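# Insert taper pins fully into crank shaft collars

## Task

For every crank shaft, push a taper pin all the way into the hole in its collar. Each pin seats fully only when it enters its hole from one particular side. A pin counts only if it stays fully seated by itself at the end, without a gripper holding it there.

## Robot and tools

Robot: two Kinova Gen3 arms with seven joints each, named left_arm and right_arm. Each has a Robotiq 2F-85 parallel gripper and a wrist camera. Base poses in the scene frame: left_arm at (+0.028, +0.270, 0) m, quat_wxyz (+1.000, 0, 0, -0.016); right_arm at (+0.046, -0.389, 0) m, quat_wxyz (+1.000, 0, 0, +0.002). The scene frame has its origin on the table top midway between the arms, +z up, +x out across the table, and left_arm on the +y side. The arm names do not describe sides of any image.

Joint order, used in every row and every per-joint list: waist (joint_1), shoulder (joint_2), upper arm roll (joint_3), elbow (joint_4), forearm roll (joint_5), wrist pitch (joint_6), wrist roll (joint_7). Stated ranges in rad: waist, upper arm roll, forearm roll and wrist roll -69.115 to 69.115; shoulder -2.250 to 2.250; elbow -2.580 to 2.580; wrist pitch -2.100 to 2.100. A real end can be up to 0.013 rad away from the stated one. Load limits: 47.5 N m for the first four joints and 29.9 N m for the last three, and a held object's weight counts toward them.

A row is one list of 18 numbers, each in [-1, 1], covering both arms. It holds left_arm's 7 joint values, its gripper position and its gripper speed, then the same 9 for right_arm. Send all 18 even when one arm stays still. Joint values are scaled offsets, not poses: 1.0 equals 0.9985 rad for the first four joints and 0.8765 rad for the last three. Gripper position is absolute: +1 is fully open (85 mm), 0 is about 41 mm, the pads touch near -0.8, and -1 closes until something blocks the fingers. Gripper speed is about 20 mm/s at -1, 85 at 0 and 150 at +1. To leave a gripper unchanged, repeat its previous two numbers, because a 0 is itself a command.

execute_actions(actions): a list of up to 15 actions. Each action is a table of up to 15 rows, and each row lasts one 1/30 s step. A table with fewer rows repeats its last row until 15 steps (0.5 s) have passed. In every row of an action, the joint offsets count from the angles the arm had when that action began. They do not count from the previous row. For the first action in a call, they count from the latest reported angles. An empty list just returns the current state and images. If an action would take a joint more than 0.013 rad past its range, that action is refused for both arms. A malformed action, or a first action that fails this check, rejects the entire call. A joint commanded beyond its real end stops there, and the result then shows "joint sent to its limit".

move(target, speed, blocking): target is a single 18-number row. Its joint offsets count from the Joint positions in the most recent result that shows them. All joints are interpolated so they finish together, which makes the gripper paths curved. There is no collision avoidance with objects or with the other arm. speed is in rad/s, from 0.01 to 2 (default 0.5), and applies to the joint with the farthest to travel. A path lasts between 0.5 and 10 s and is cut off at 10 s. Gripper numbers are sent at the start. Faster moves, and targets set deeper past a contact, push harder. The result adds a "move:" line giving the ending (done, off_target, moving, held, fault), limits=held or limits=none, and each arm's joint farthest from its target. With blocking=false the call returns after 0.5 s while motion continues. Until a result shows that the move has ended, new rows and moves are refused, so call wait or stop first.

wait(seconds, 0 to 10) lets time pass while each arm keeps its last command, and returns early when a running move ends. stop() brakes a running move but the fingers keep going; braking needs room. zoom_image(camera, region) enlarges [x0, y0, x1, y1] pixels of the latest image from cam_high, cam_low, cam_left_wrist or cam_right_wrist (each 896x504), with a region of at most 504x504. read_manual(section="licences") only returns licence texts. finished_scene(scene) permanently ends the current scene, reports whether it succeeded, and may start a new scene with its own task.

Results: the state line gives each gripper's end_effector_position (m) and end_effector_quat_wxyz in the scene frame. That point lies between the closed pads. Fingertips reach about 19 mm past it when closed and 6 mm when open. The reported position can be off, more so at long reach. The gripper's fingers point along its +z axis and close along its y axis. Joint positions are in rad, Joint velocities in rad/s, and Joint targets show where the joints are currently being driven. Joint torques carry offsets and noise. position_measured_pct is about 50 minus 50 times the finger position, so 0 means open. If the fingers stop below about 90 before reaching the request, they are holding something; at about 90 or above, the pads have met. "joint command not followed" means a clearance check changed some joint targets. MOTOR HOT appears from 60 °C; at 75 °C an OVER-TEMPERATURE FAULT makes the arm sag. A TORQUE FAULT halts the arm for 10 s and skips the rest of the call.

Motion limits: on each step a joint target may lead its measured angle by at most 0.304 rad (first four joints) or 0.266 rad (last three). Targets are also scaled back if they would put the gripper more than 70 mm from its measured position. Large offsets therefore take several actions, and you should command whatever is left in the next action.

Gripping: send -1 and keep sending it. For a gentle grip, open first and then close to just below the object's width. To release, send a position wider than the object. As the fingers close they travel about 13 mm farther out, so leave room above surfaces. They may close again on their own if the object slips.

Avoid knocking anything off the table, letting the arms collide or press on each other, and fast or forceful contacts. Outside forces may occasionally tug a held part or nudge loose objects.

Each tool is called after "Call:" in YAML: its name, and indented under it one key for each argument.

## Session

Call:
execute_actions:
  actions: []

Scene clock: 0.00 s.
left_arm: end_effector_position=(+0.7036, +0.5363, +0.1234) position_measured_pct=0.0 end_effector_quat_wxyz=(-0.301, +0.716, +0.541, +0.324) | right_arm: end_effector_position=(+0.4615, -0.2123, +0.2172) position_measured_pct=0.0 end_effector_quat_wxyz=(+0.118, -0.235, +0.964, +0.047)
Joint names: [waist, shoulder, upper arm roll, elbow, forearm roll, wrist pitch, wrist roll]
Joint positions: left_arm=[-0.127  1.075  0.044  1.076 -1.126  1.07   0.273] | right_arm=[-0.383  0.269 -0.045  1.881 -0.053  0.742  1.655]
Joint velocities: left_arm=[ 0.001  0.     0.     0.    -0.     0.001  0.   ] | right_arm=[ 0.     0.001 -0.002 -0.001 -0.    -0.    -0.   ]
Joint torques (N m, as the joint torque sensors report them, + toward a larger angle): no reading
Motor temperatures (°C, as the motors report them): left_arm=[26 26 28 31 33 34 38] | right_arm=[31 28 29 31 34 40 36]
Joint targets: left_arm=[-0.127 1.075 0.044 1.076 -1.126 1.070 0.273] | right_arm=[-0.383 0.269 -0.045 1.881 -0.053 0.742 1.655]

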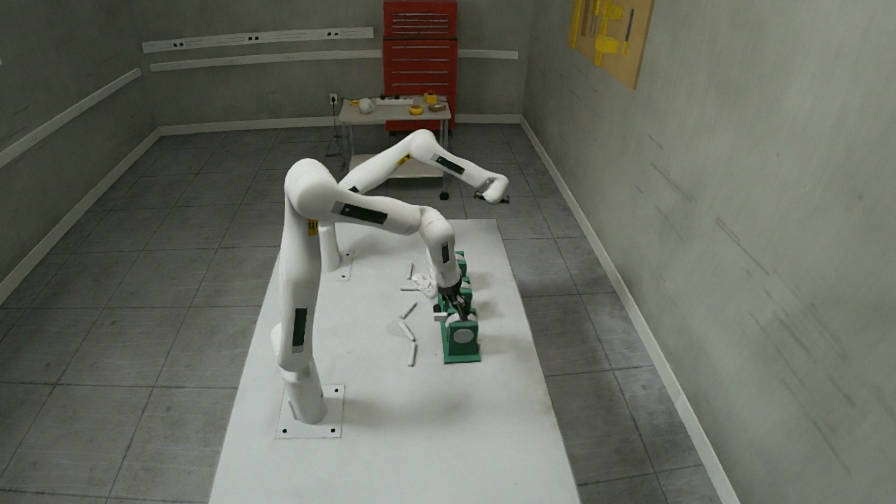

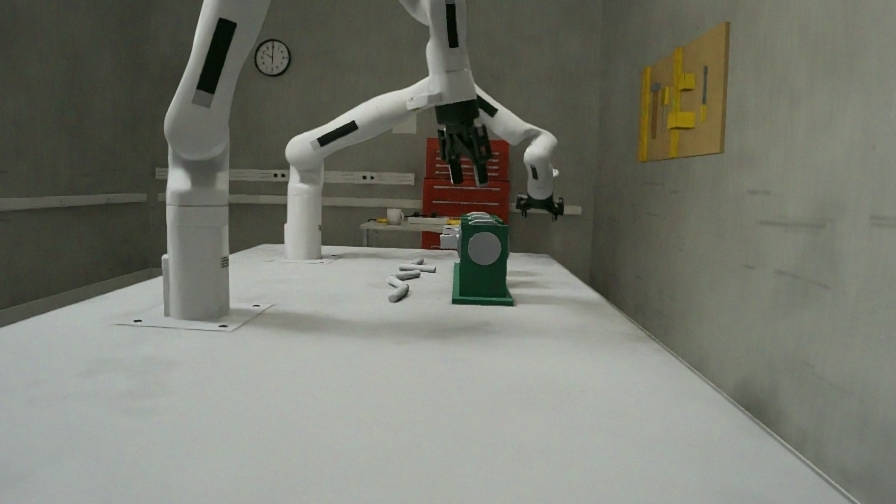

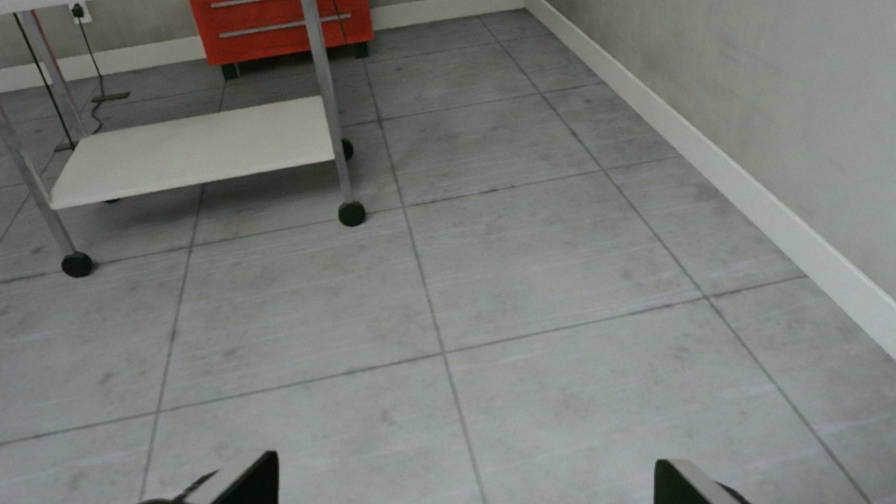

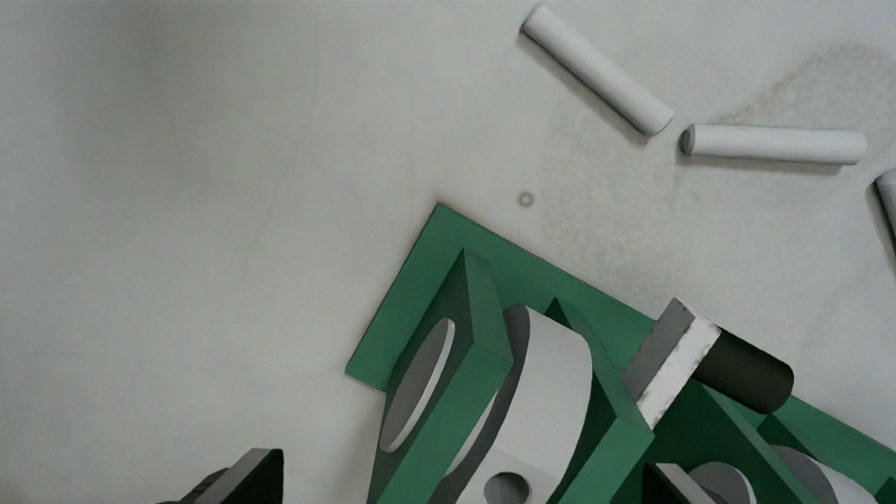

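Call:
move:
  target: [0.2,-0.746,-0.044,0.072,0.9,0.675,1,1,0,-0.167,0.0626,0.045,-0.734,0.06,1,-0.728,1,0]
  speed: 1.0

Scene clock: 2.87 s.
left_arm: end_effector_position=(+0.4817, +0.3002, +0.4178) position_measured_pct=0.0 end_effector_quat_wxyz=(-0.026, +0.242, +0.956, +0.165) | right_arm: end_effector_position=(+0.4530, -0.1663, +0.4005) position_measured_pct=0.0 end_effector_quat_wxyz=(+0.019, +0.001, +1.000, +0.012)
Joint names: [waist, shoulder, upper arm roll, elbow, forearm roll, wrist pitch, wrist roll]
Joint positions: left_arm=[ 0.072  0.33   0.001  1.148 -0.337  1.662  1.15 ] | right_arm=[-0.55   0.331  0.     1.148 -0.     1.619  1.016]
Joint velocities: left_arm=[ 0.    -0.002 -0.     0.001  0.    -0.002  0.   ] | right_arm=[-0.001  0.001  0.001  0.001  0.    -0.001 -0.   ]
Joint torques (N m, as the joint torque sensors report them, + toward a larger angle): left_arm=[ -0.53 -15.85  -0.59  -9.38  -1.18  -0.07  -0.15] | right_arm=[ -0.4  -16.62   0.45  -8.6   -0.1    0.01   0.09]
Motor temperatures (°C, as the motors report them): left_arm=[26 26 28 31 33 34 38] | right_arm=[31 28 29 31 34 40 36]
Joint targets: left_arm=[0.072 0.330 0.001 1.148 -0.337 1.662 1.150] | right_arm=[-0.550 0.331 0.000 1.148 -0.000 1.619 1.016]
move: done; limits=none; left_arm: farthest joint: the waist, 0.000 radians from its target (0.200 radians at the start); right_arm: farthest joint: the waist, 0.000 radians from its target (0.166 radians at the start)

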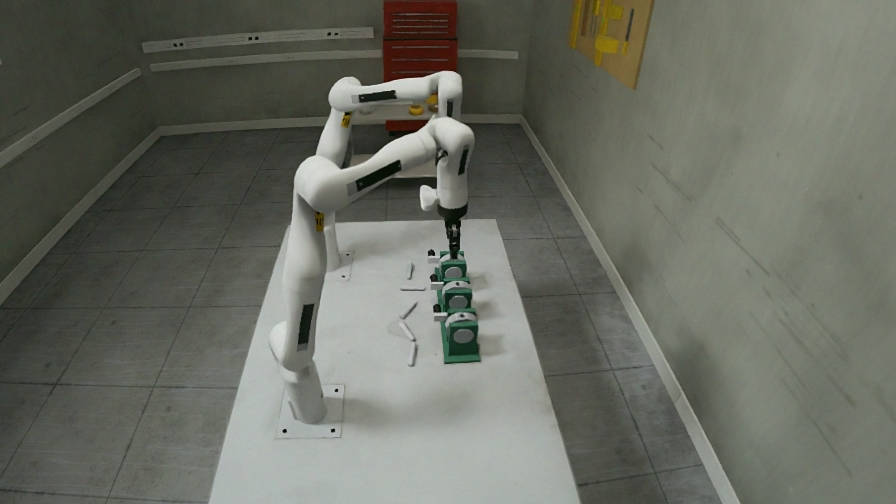

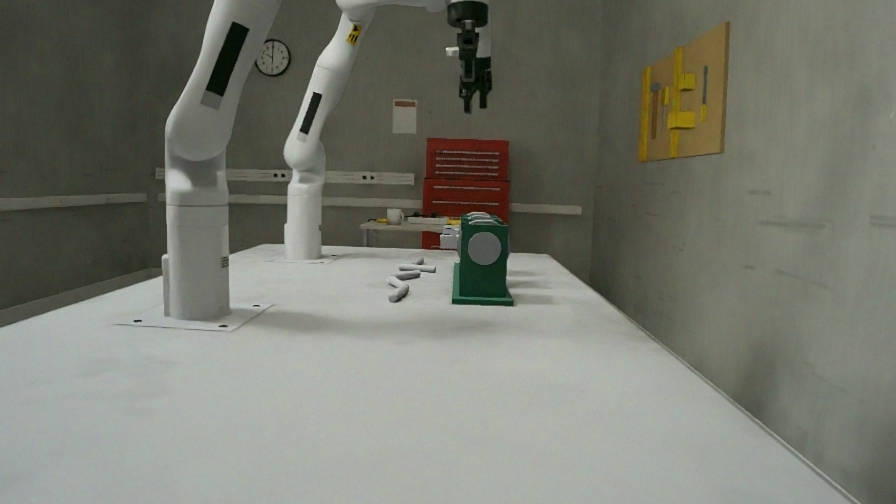

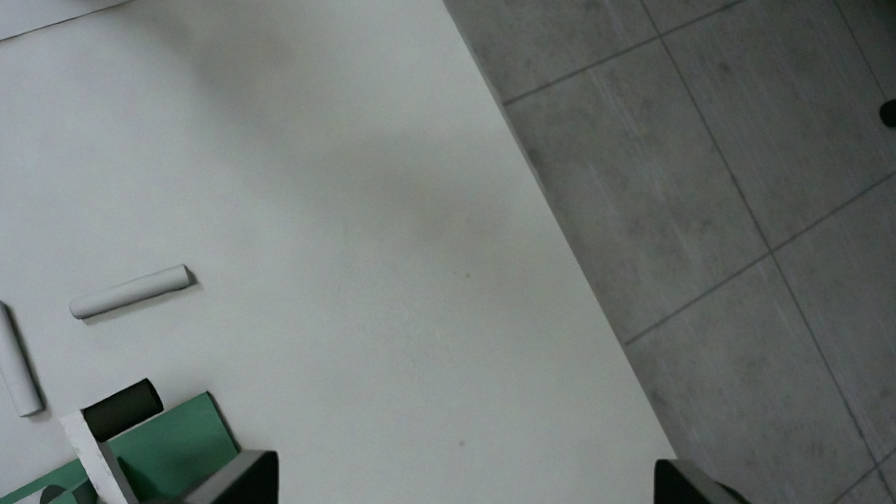

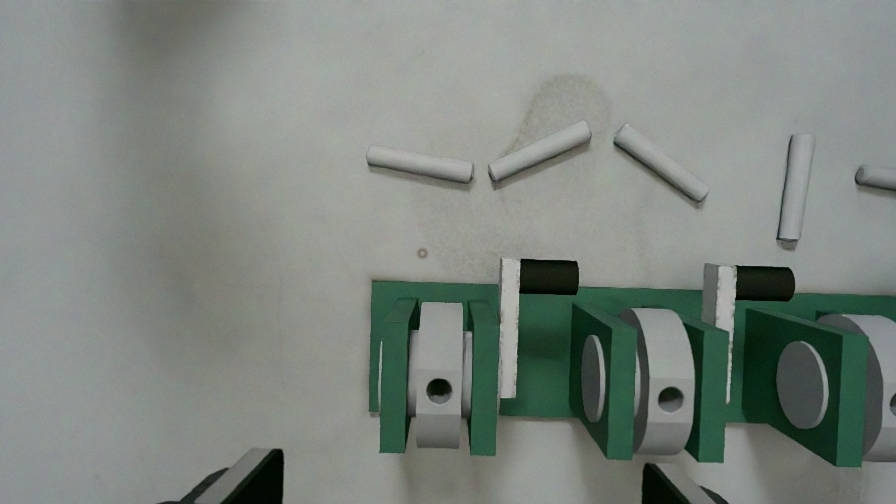

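Call:
zoom_image:
  camera: "cam_right_wrist"
  region: [360,250,760,470]

Call:
zoom_image:
  camera: "cam_high"
  region: [380,230,520,380]

Call:
zoom_image:
  camera: "cam_low"
  region: [370,190,550,320]

Region (360, 250, 760, 470) of cam_right_wrist's 896x504 image, scaled by 1.260; it fills the top 277 rows of this view, and the rest is white.

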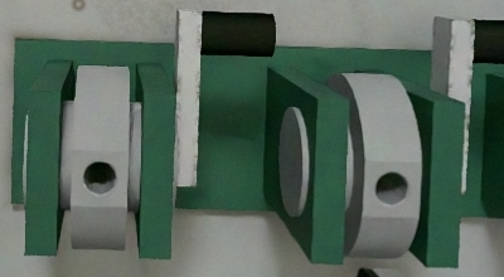

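Region (380, 230, 520, 380) of cam_high's 896x504 image, scaled by 3.360, with more detail than that image has; it fills the left 470 columns of this view, and the rest is white.

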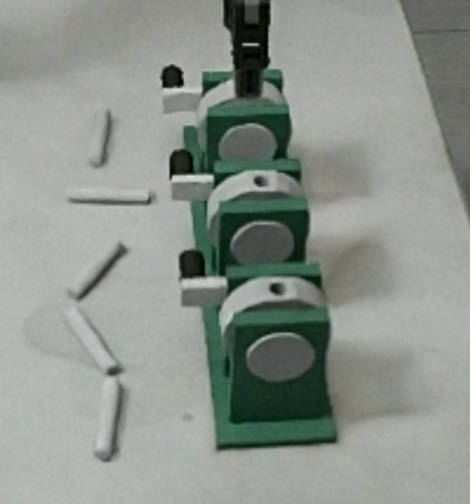

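Region (370, 190, 550, 320) of cam_low's 896x504 image, scaled by 2.800, with more detail than that image has.

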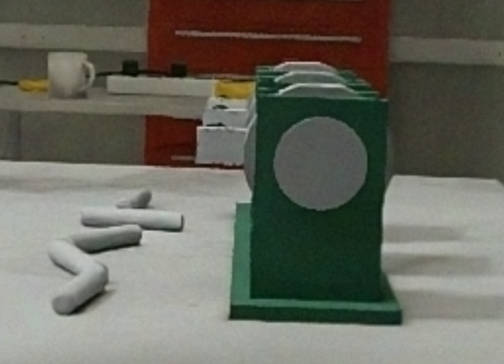

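Call:
move:
  target: [0.1327,0.2428,-0.001,0.001,0.3845,-0.276,0.75,1,0,0.0965,0.2589,0,-0.029,0,-0.2122,0.111,1,0]
  speed: 0.8

Scene clock: 5.77 s.
left_arm: end_effector_position=(+0.5456, +0.1196, +0.2801) position_measured_pct=0.0 end_effector_quat_wxyz=(+0.000, +0.000, +1.000, +0.000) | right_arm: end_effector_position=(+0.5460, -0.1703, +0.2801) position_measured_pct=0.0 end_effector_quat_wxyz=(+0.000, +0.000, +1.000, +0.000)
Joint names: [waist, shoulder, upper arm roll, elbow, forearm roll, wrist pitch, wrist roll]
Joint positions: left_arm=[ 0.205  0.572 -0.     1.149  0.     1.42   1.807] | right_arm=[-0.454  0.59   0.     1.119 -0.     1.433  1.114]
Joint velocities: left_arm=[ 0.001  0.003  0.002 -0.001  0.    -0.     0.   ] | right_arm=[0.002 0.002 0.    0.001 0.    0.    0.   ]
Joint torques (N m, as the joint torque sensors report them, + toward a larger angle): left_arm=[  0.2  -20.7   -0.26  -8.78  -0.12   0.    -0.27] | right_arm=[ -0.09 -20.9    0.5   -8.41   0.14   0.19  -0.2 ]
Motor temperatures (°C, as the motors report them): left_arm=[26 26 28 31 33 34 38] | right_arm=[31 28 29 31 34 40 36]
Joint targets: left_arm=[0.205 0.573 -0.000 1.149 0.000 1.420 1.807] | right_arm=[-0.454 0.590 0.000 1.119 -0.000 1.433 1.114]
move: done; limits=none; left_arm: farthest joint: the waist, 0.000 radians from its target (0.132 radians at the start); right_arm: farthest joint: the waist, 0.000 radians from its target (0.097 radians at the start)

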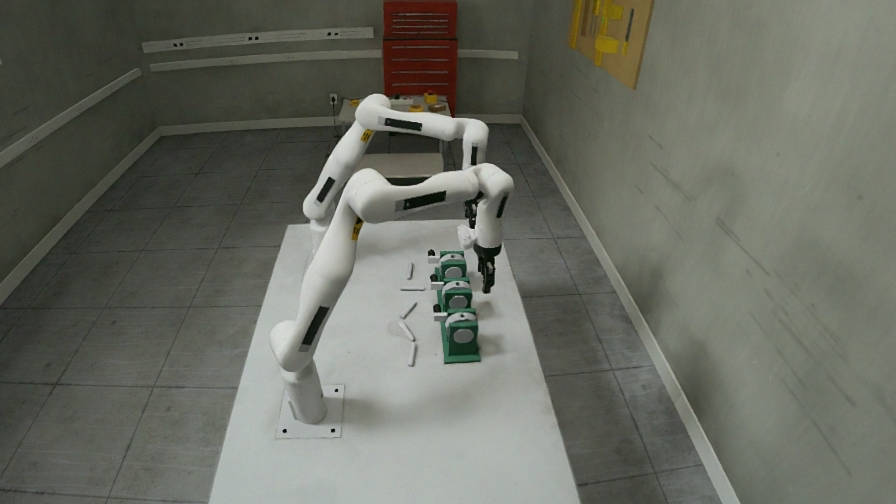

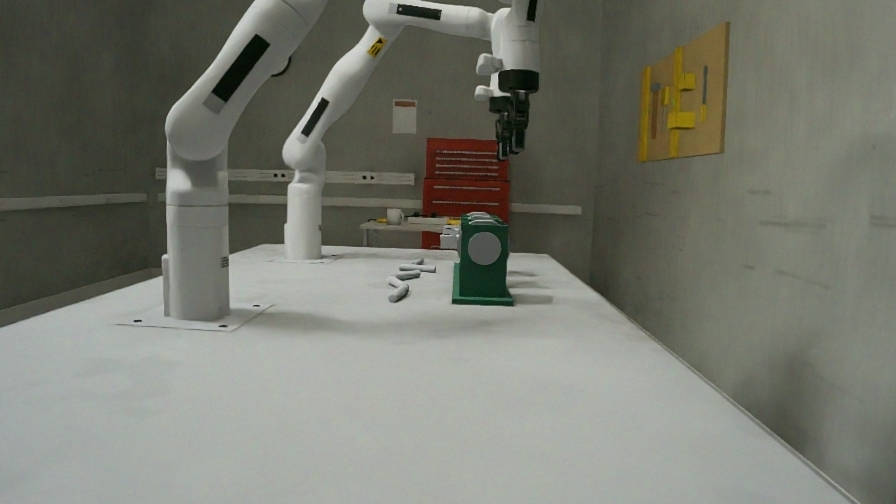

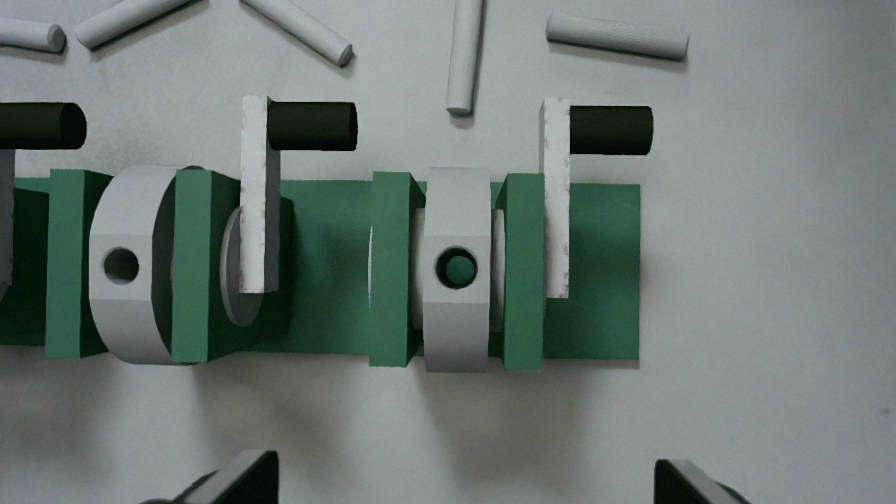

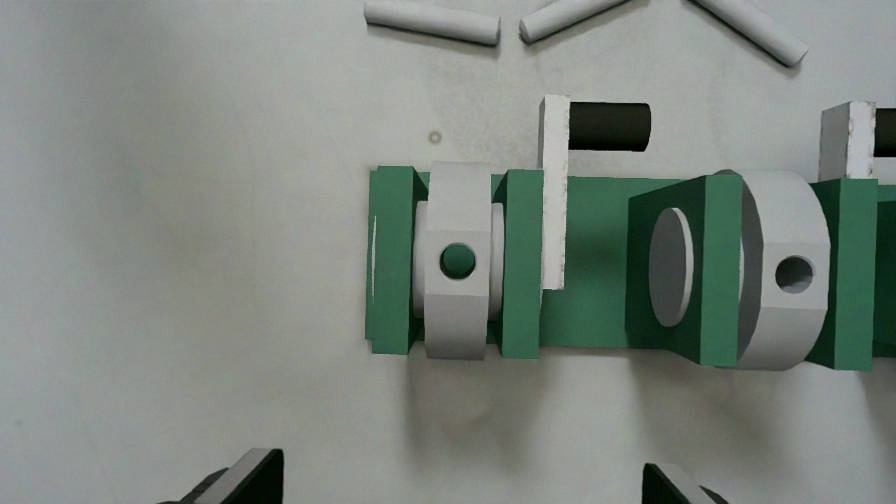

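Call:
zoom_image:
  camera: "cam_right_wrist"
  region: [410,220,510,300]

Call:
zoom_image:
  camera: "cam_left_wrist"
  region: [410,228,510,308]

Call:
zoom_image:
  camera: "cam_left_wrist"
  region: [75,225,175,305]

Call:
zoom_image:
  camera: "cam_right_wrist"
  region: [745,235,845,315]

Region (410, 220, 510, 300) of cam_right_wrist's 896x504 image, scaled by 5.040; it fills the top 403 rows of this view, and the rest is white.

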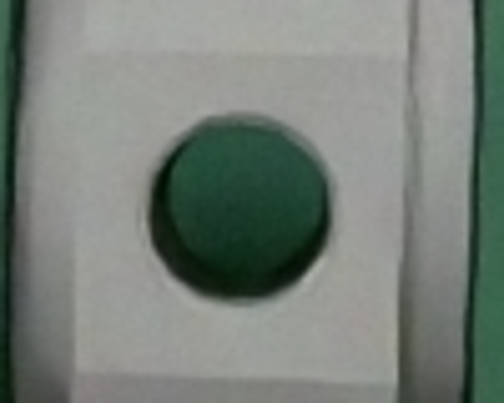

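Region (410, 228, 510, 308) of cam_left_wrist's 896x504 image, scaled by 5.040; it fills the top 403 rows of this view, and the rest is white.

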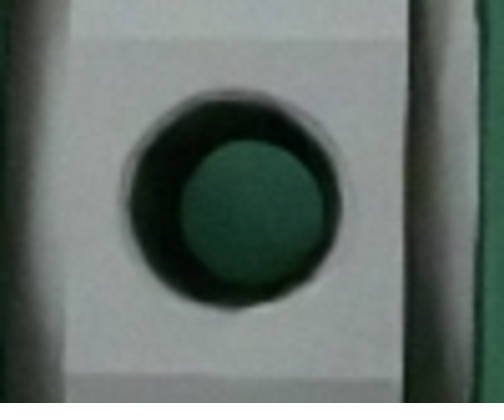

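Region (75, 225, 175, 305) of cam_left_wrist's 896x504 image, scaled by 5.040; it fills the top 403 rows of this view, and the rest is white.

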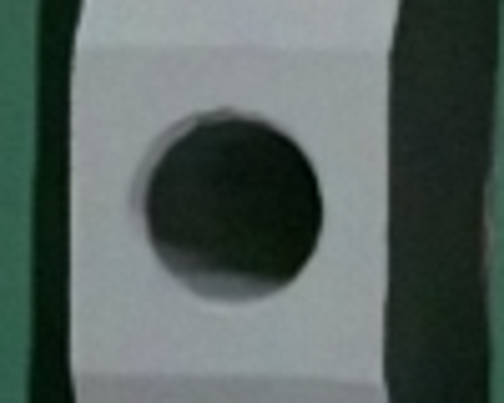

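Region (745, 235, 845, 315) of cam_right_wrist's 896x504 image, scaled by 5.040; it fills the top 403 rows of this view, and the rest is white.

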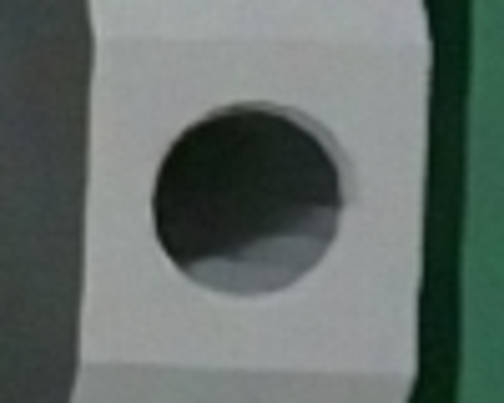

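Call:
move:
  target: [0.2293,-0.1344,0,0.4984,0,-0.414,-0.8,0.3,0,-0.2523,-0.108,0,0.4542,0,-0.3949,0.8,0.3,0]
  speed: 0.9

Call:
move:
  target: [0,0,0,0,0,0,-0.73,0.3,0,0,0,0,0,0,0,0.703,0.3,0]
  speed: 1.0

Scene clock: 12.60 s.
left_arm: end_effector_position=(+0.4206, +0.0450, +0.1998) position_measured_pct=34.9 end_effector_quat_wxyz=(-0.000, +0.448, +0.894, +0.000) | right_arm: end_effector_position=(+0.4213, -0.0993, +0.2002) position_measured_pct=34.9 end_effector_quat_wxyz=(+0.000, -0.458, +0.889, +0.000)
Joint names: [waist, shoulder, upper arm roll, elbow, forearm roll, wrist pitch, wrist roll]
Joint positions: left_arm=[ 0.433  0.438 -0.     1.647  0.     1.057  1.106] | right_arm=[-0.706  0.482  0.     1.572 -0.     1.086  1.815]
Joint velocities: left_arm=[ 0.004 -0.002 -0.001  0.001  0.    -0.    -0.   ] | right_arm=[-0.003 -0.003 -0.    -0.     0.    -0.    -0.   ]
Joint torques (N m, as the joint torque sensors report them, + toward a larger angle): left_arm=[  0.82 -17.    -0.41  -7.9    0.25  -0.01  -0.1 ] | right_arm=[ -0.32 -18.06   0.38  -7.51  -0.07   0.26  -0.05]
Motor temperatures (°C, as the motors report them): left_arm=[26 26 28 31 33 34 38] | right_arm=[31 28 29 31 34 40 36]
Joint targets: left_arm=[0.434 0.438 -0.000 1.647 0.000 1.057 1.106] | right_arm=[-0.706 0.482 0.000 1.572 -0.000 1.086 1.815]
move: done; limits=none; left_arm: farthest joint: the waist, 0.001 radians from its target (0.229 radians at the start); right_arm: farthest joint: the waist, 0.000 radians from its target (0.252 radians at the start)

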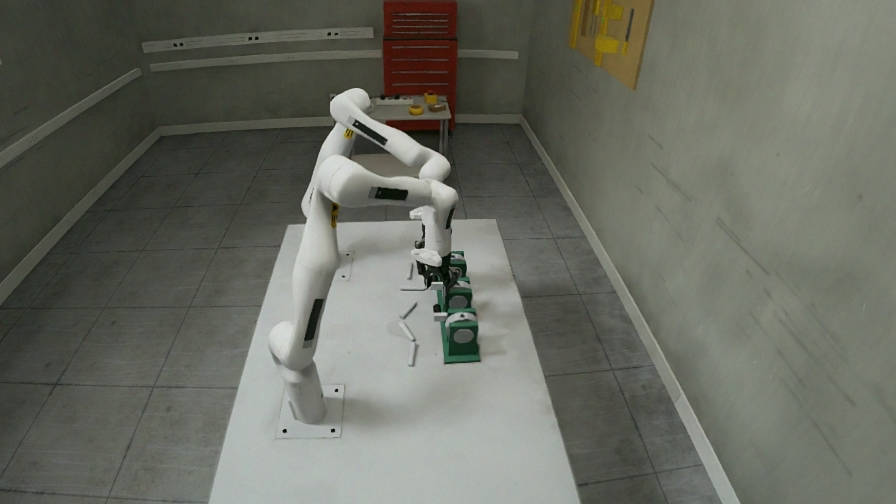

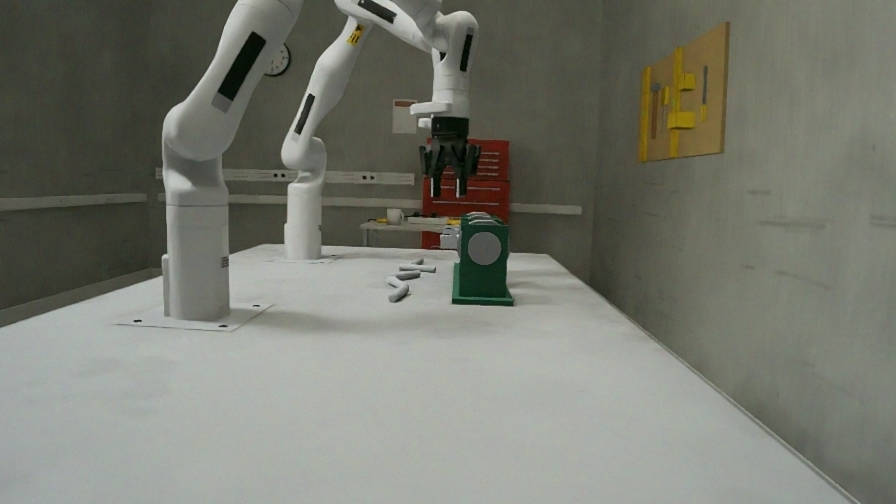

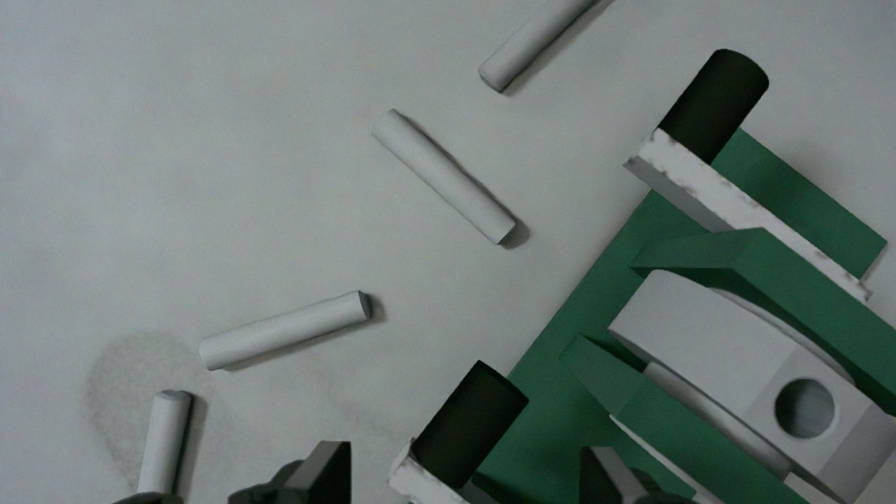

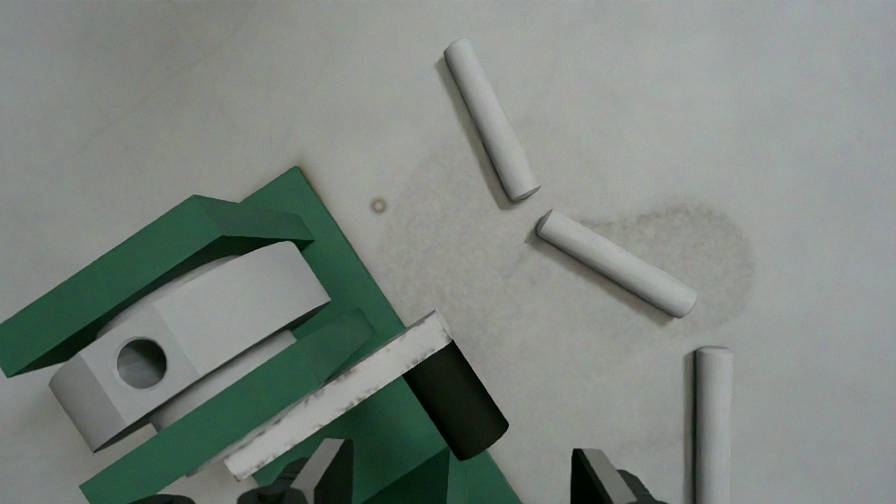

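Scene clock: 13.73 s.
left_arm: end_effector_position=(+0.4206, +0.0450, +0.1998) position_measured_pct=34.9 end_effector_quat_wxyz=(-0.000, +0.707, +0.707, -0.000) | right_arm: end_effector_position=(+0.4213, -0.0993, +0.2002) position_measured_pct=34.9 end_effector_quat_wxyz=(-0.000, +0.706, -0.708, +0.000)
Joint names: [waist, shoulder, upper arm roll, elbow, forearm roll, wrist pitch, wrist roll]
Joint positions: left_arm=[ 0.433  0.438 -0.     1.647  0.     1.057  0.466] | right_arm=[-0.706  0.482  0.     1.572 -0.     1.086  2.431]
Joint velocities: left_arm=[ 0.     0.    -0.001  0.     0.    -0.002 -0.   ] | right_arm=[ 0.    -0.002 -0.    -0.001  0.     0.    -0.   ]
Joint torques (N m, as the joint torque sensors report them, + toward a larger angle): left_arm=[ -0.12 -17.06   0.48  -7.95  -0.08  -0.09  -0.28] | right_arm=[ -0.09 -17.73   0.24  -7.83   0.12   0.17  -0.15]
Motor temperatures (°C, as the motors report them): left_arm=[26 26 28 31 33 34 38] | right_arm=[31 28 29 31 34 40 36]
Joint targets: left_arm=[0.433 0.438 -0.000 1.647 0.000 1.057 0.466] | right_arm=[-0.706 0.482 0.000 1.572 -0.000 1.086 2.431]
move: done; limits=none; left_arm: farthest joint: the waist, 0.000 radians from its target (0.000 radians at the start); right_arm: farthest joint: the waist, 0.000 radians from its target (0.000 radians at the start)

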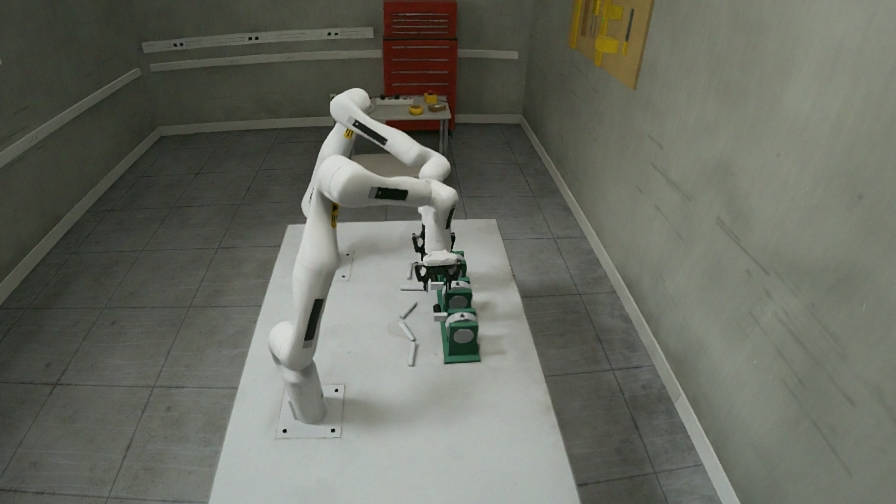

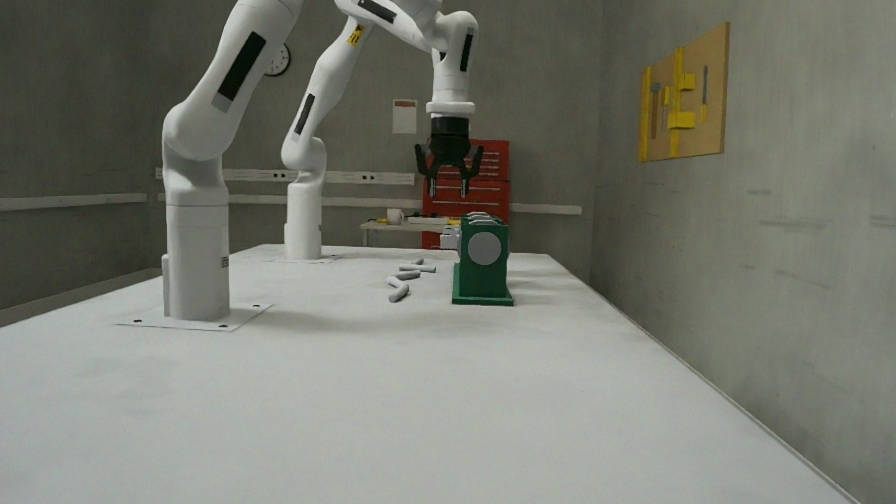

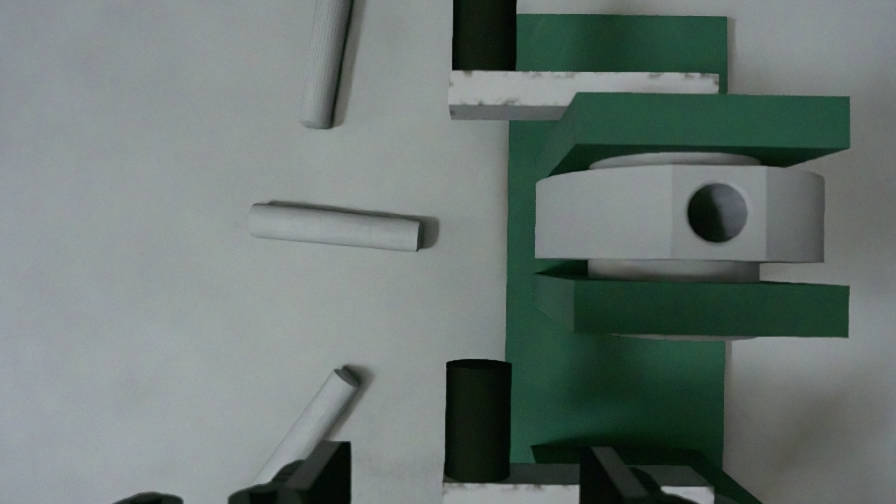

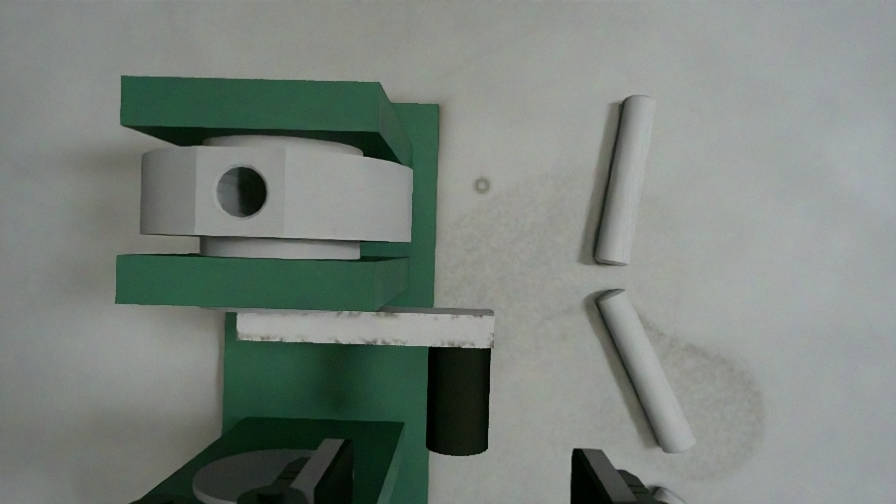

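Call:
move:
  target: [-0.001,0.1525,0,0.1225,0,-0.3137,-0.002,0.3,0,0.003,0.1417,0,0.1289,0,-0.3065,0.004,0.3,0]
  speed: 0.3

Call:
zoom_image:
  camera: "cam_low"
  region: [370,170,550,320]

Scene clock: 15.60 s.
left_arm: end_effector_position=(+0.4242, +0.0437, +0.1001) position_measured_pct=34.9 end_effector_quat_wxyz=(+0.000, +0.707, +0.707, +0.000) | right_arm: end_effector_position=(+0.4230, -0.0998, +0.1001) position_measured_pct=34.9 end_effector_quat_wxyz=(+0.000, +0.707, -0.708, -0.000)
Joint names: [waist, shoulder, upper arm roll, elbow, forearm roll, wrist pitch, wrist roll]
Joint positions: left_arm=[ 0.432  0.59  -0.     1.769  0.     0.782  0.464] | right_arm=[-0.703  0.623  0.     1.701 -0.     0.818  2.435]
Joint velocities: left_arm=[ 0.     0.003  0.     0.001 -0.     0.001  0.   ] | right_arm=[0.    0.003 0.001 0.001 0.    0.    0.   ]
Joint torques (N m, as the joint torque sensors report them, + toward a larger angle): left_arm=[ -0.41 -18.52   0.44  -6.52  -0.02  -0.25   0.09] | right_arm=[ -0.21 -19.2    0.64  -6.47   0.05   0.07  -0.04]
Motor temperatures (°C, as the motors report them): left_arm=[26 26 28 31 33 34 38] | right_arm=[31 28 29 31 34 40 36]
Joint targets: left_arm=[0.432 0.591 -0.000 1.769 0.000 0.782 0.464] | right_arm=[-0.703 0.624 0.000 1.701 -0.000 0.818 2.435]
move: done; limits=none; left_arm: farthest joint: the waist, 0.000 radians from its target (0.001 radians at the start); right_arm: farthest joint: the waist, 0.000 radians from its target (0.003 radians at the start)

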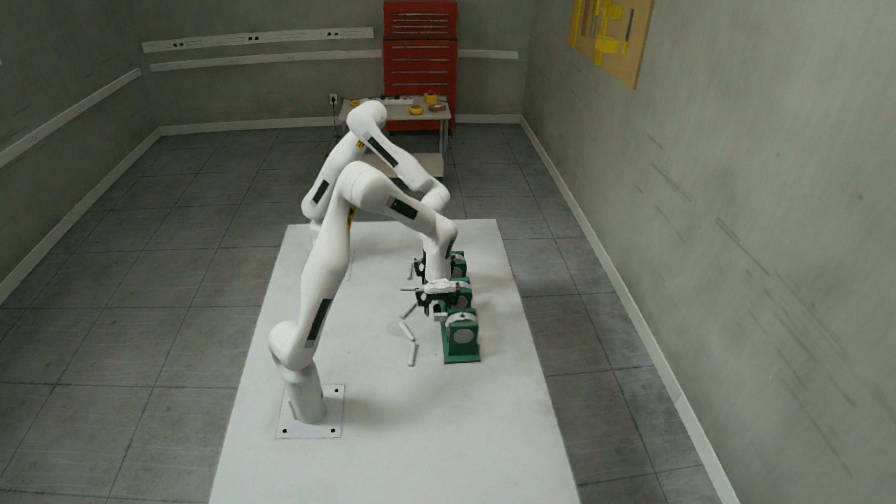

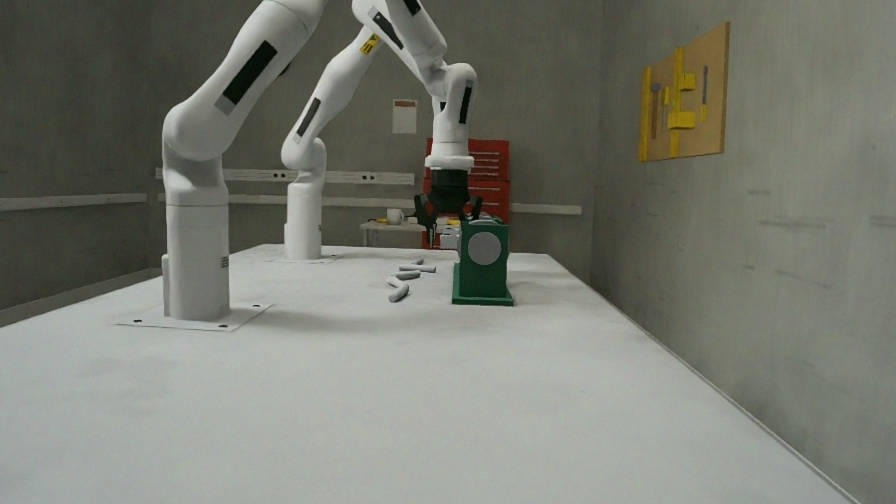

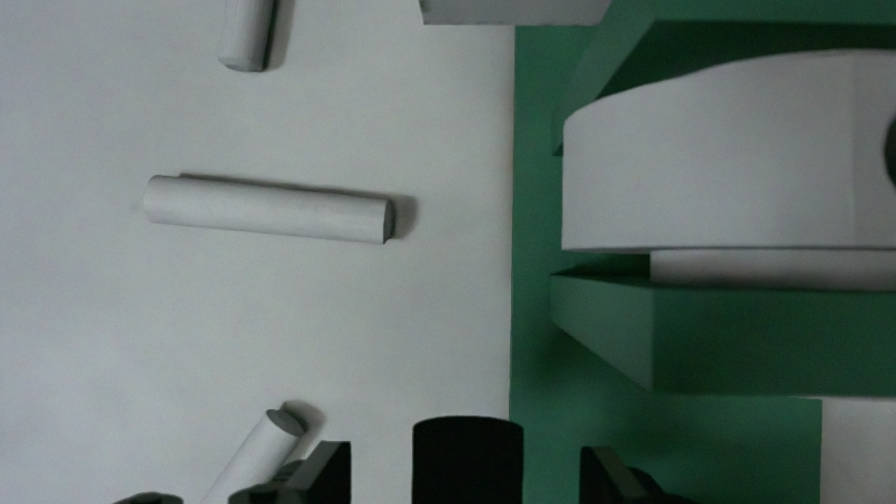

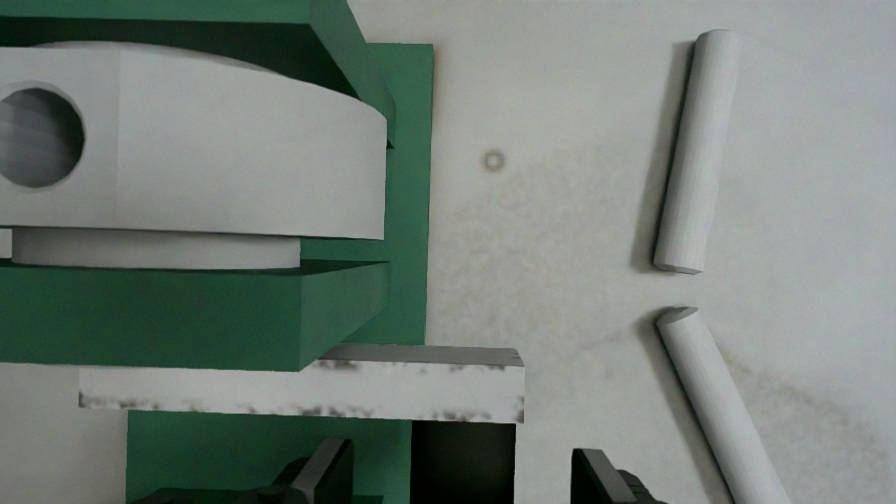

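Region (370, 170, 550, 320) of cam_low's 896x504 image, scaled by 2.800, with more detail than that image has.

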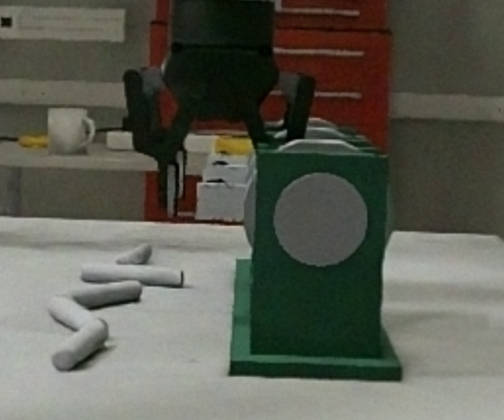

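Call:
execute_actions:
  actions:
    - [[0,0,0,0,0,0,0,-0.38,0,0,0,0,0,0,0,0,-0.38,0]]
    - [[0,0,0,0,0,0,0,-0.38,0,0,0,0,0,0,0,0,-0.38,0]]

Scene clock: 16.83 s.
left_arm: end_effector_position=(+0.4246, +0.0437, +0.1002) position_measured_pct=67.5 end_effector_quat_wxyz=(+0.000, +0.707, +0.707, +0.000) | right_arm: end_effector_position=(+0.4229, -0.0998, +0.1001) position_measured_pct=67.5 end_effector_quat_wxyz=(+0.000, +0.707, -0.708, -0.000)
Joint names: [waist, shoulder, upper arm roll, elbow, forearm roll, wrist pitch, wrist roll]
Joint positions: left_arm=[ 0.432  0.59  -0.001  1.768 -0.     0.782  0.464] | right_arm=[-0.703  0.623  0.     1.701 -0.     0.818  2.435]
Joint velocities: left_arm=[ 0.001  0.001 -0.002  0.    -0.     0.001 -0.   ] | right_arm=[-0.    -0.     0.     0.001 -0.    -0.     0.   ]
Joint torques (N m, as the joint torque sensors report them, + toward a larger angle): left_arm=[  0.19 -18.2   -0.3   -6.77   0.04  -0.14  -0.19] | right_arm=[ -0.12 -19.04   0.83  -6.1    0.17   0.    -0.01]
Motor temperatures (°C, as the motors report them): left_arm=[26 26 28 31 33 34 38] | right_arm=[31 28 29 31 34 40 36]
Joint targets: left_arm=[0.432 0.590 -0.001 1.769 -0.000 0.782 0.464] | right_arm=[-0.703 0.623 0.000 1.701 -0.000 0.818 2.435]

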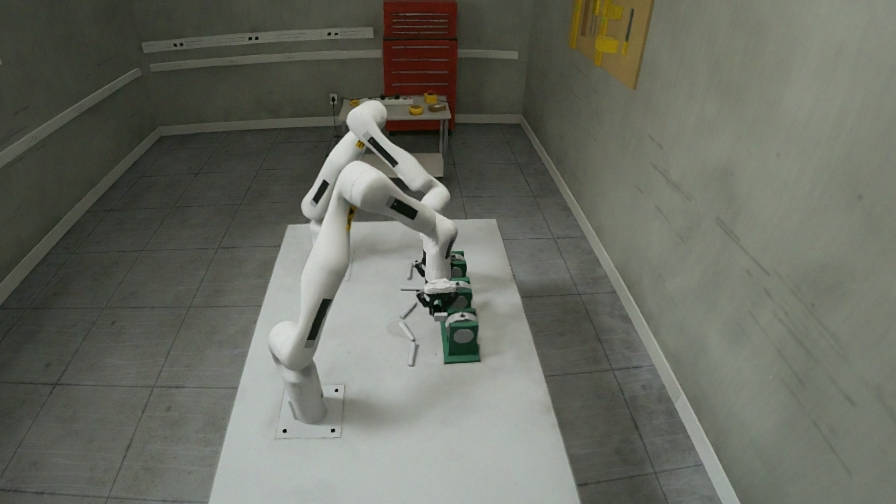

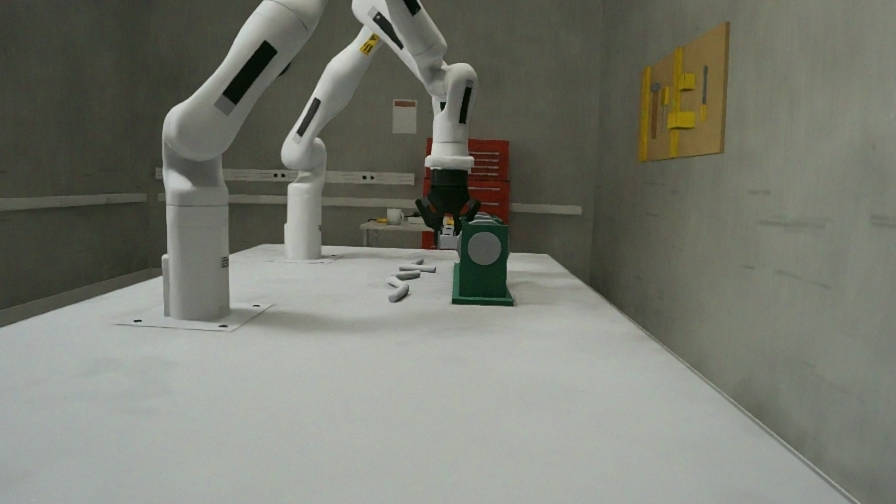

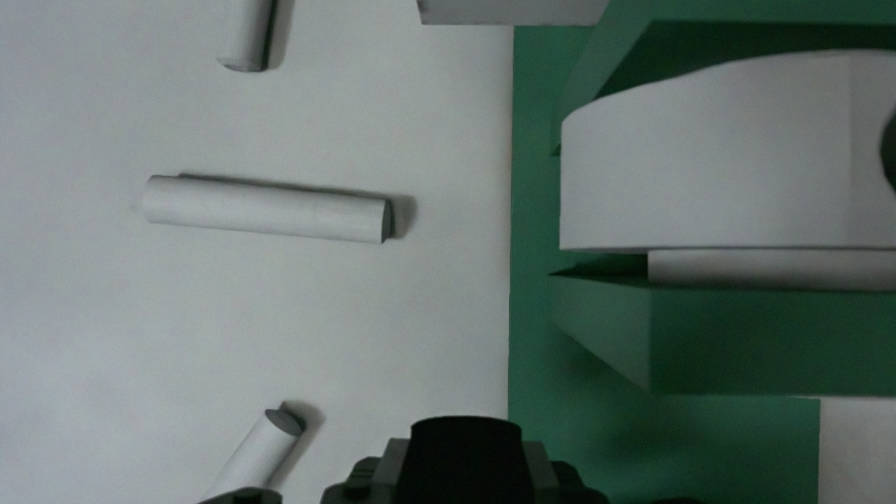

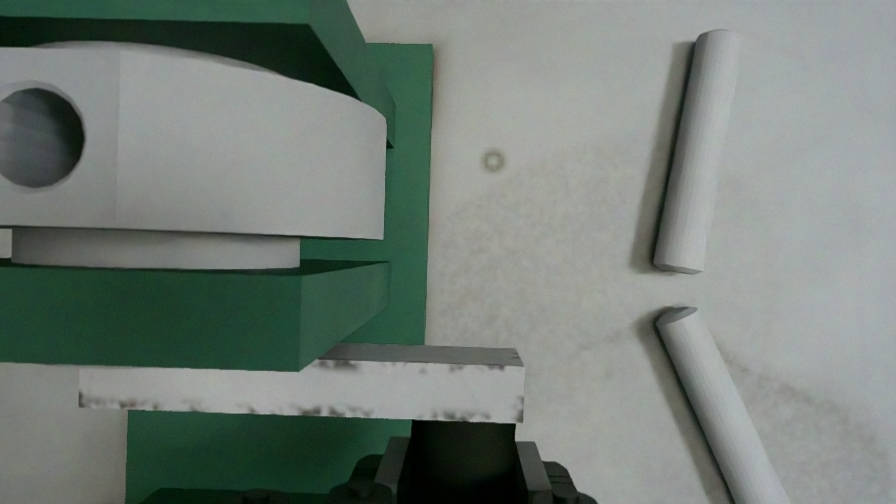

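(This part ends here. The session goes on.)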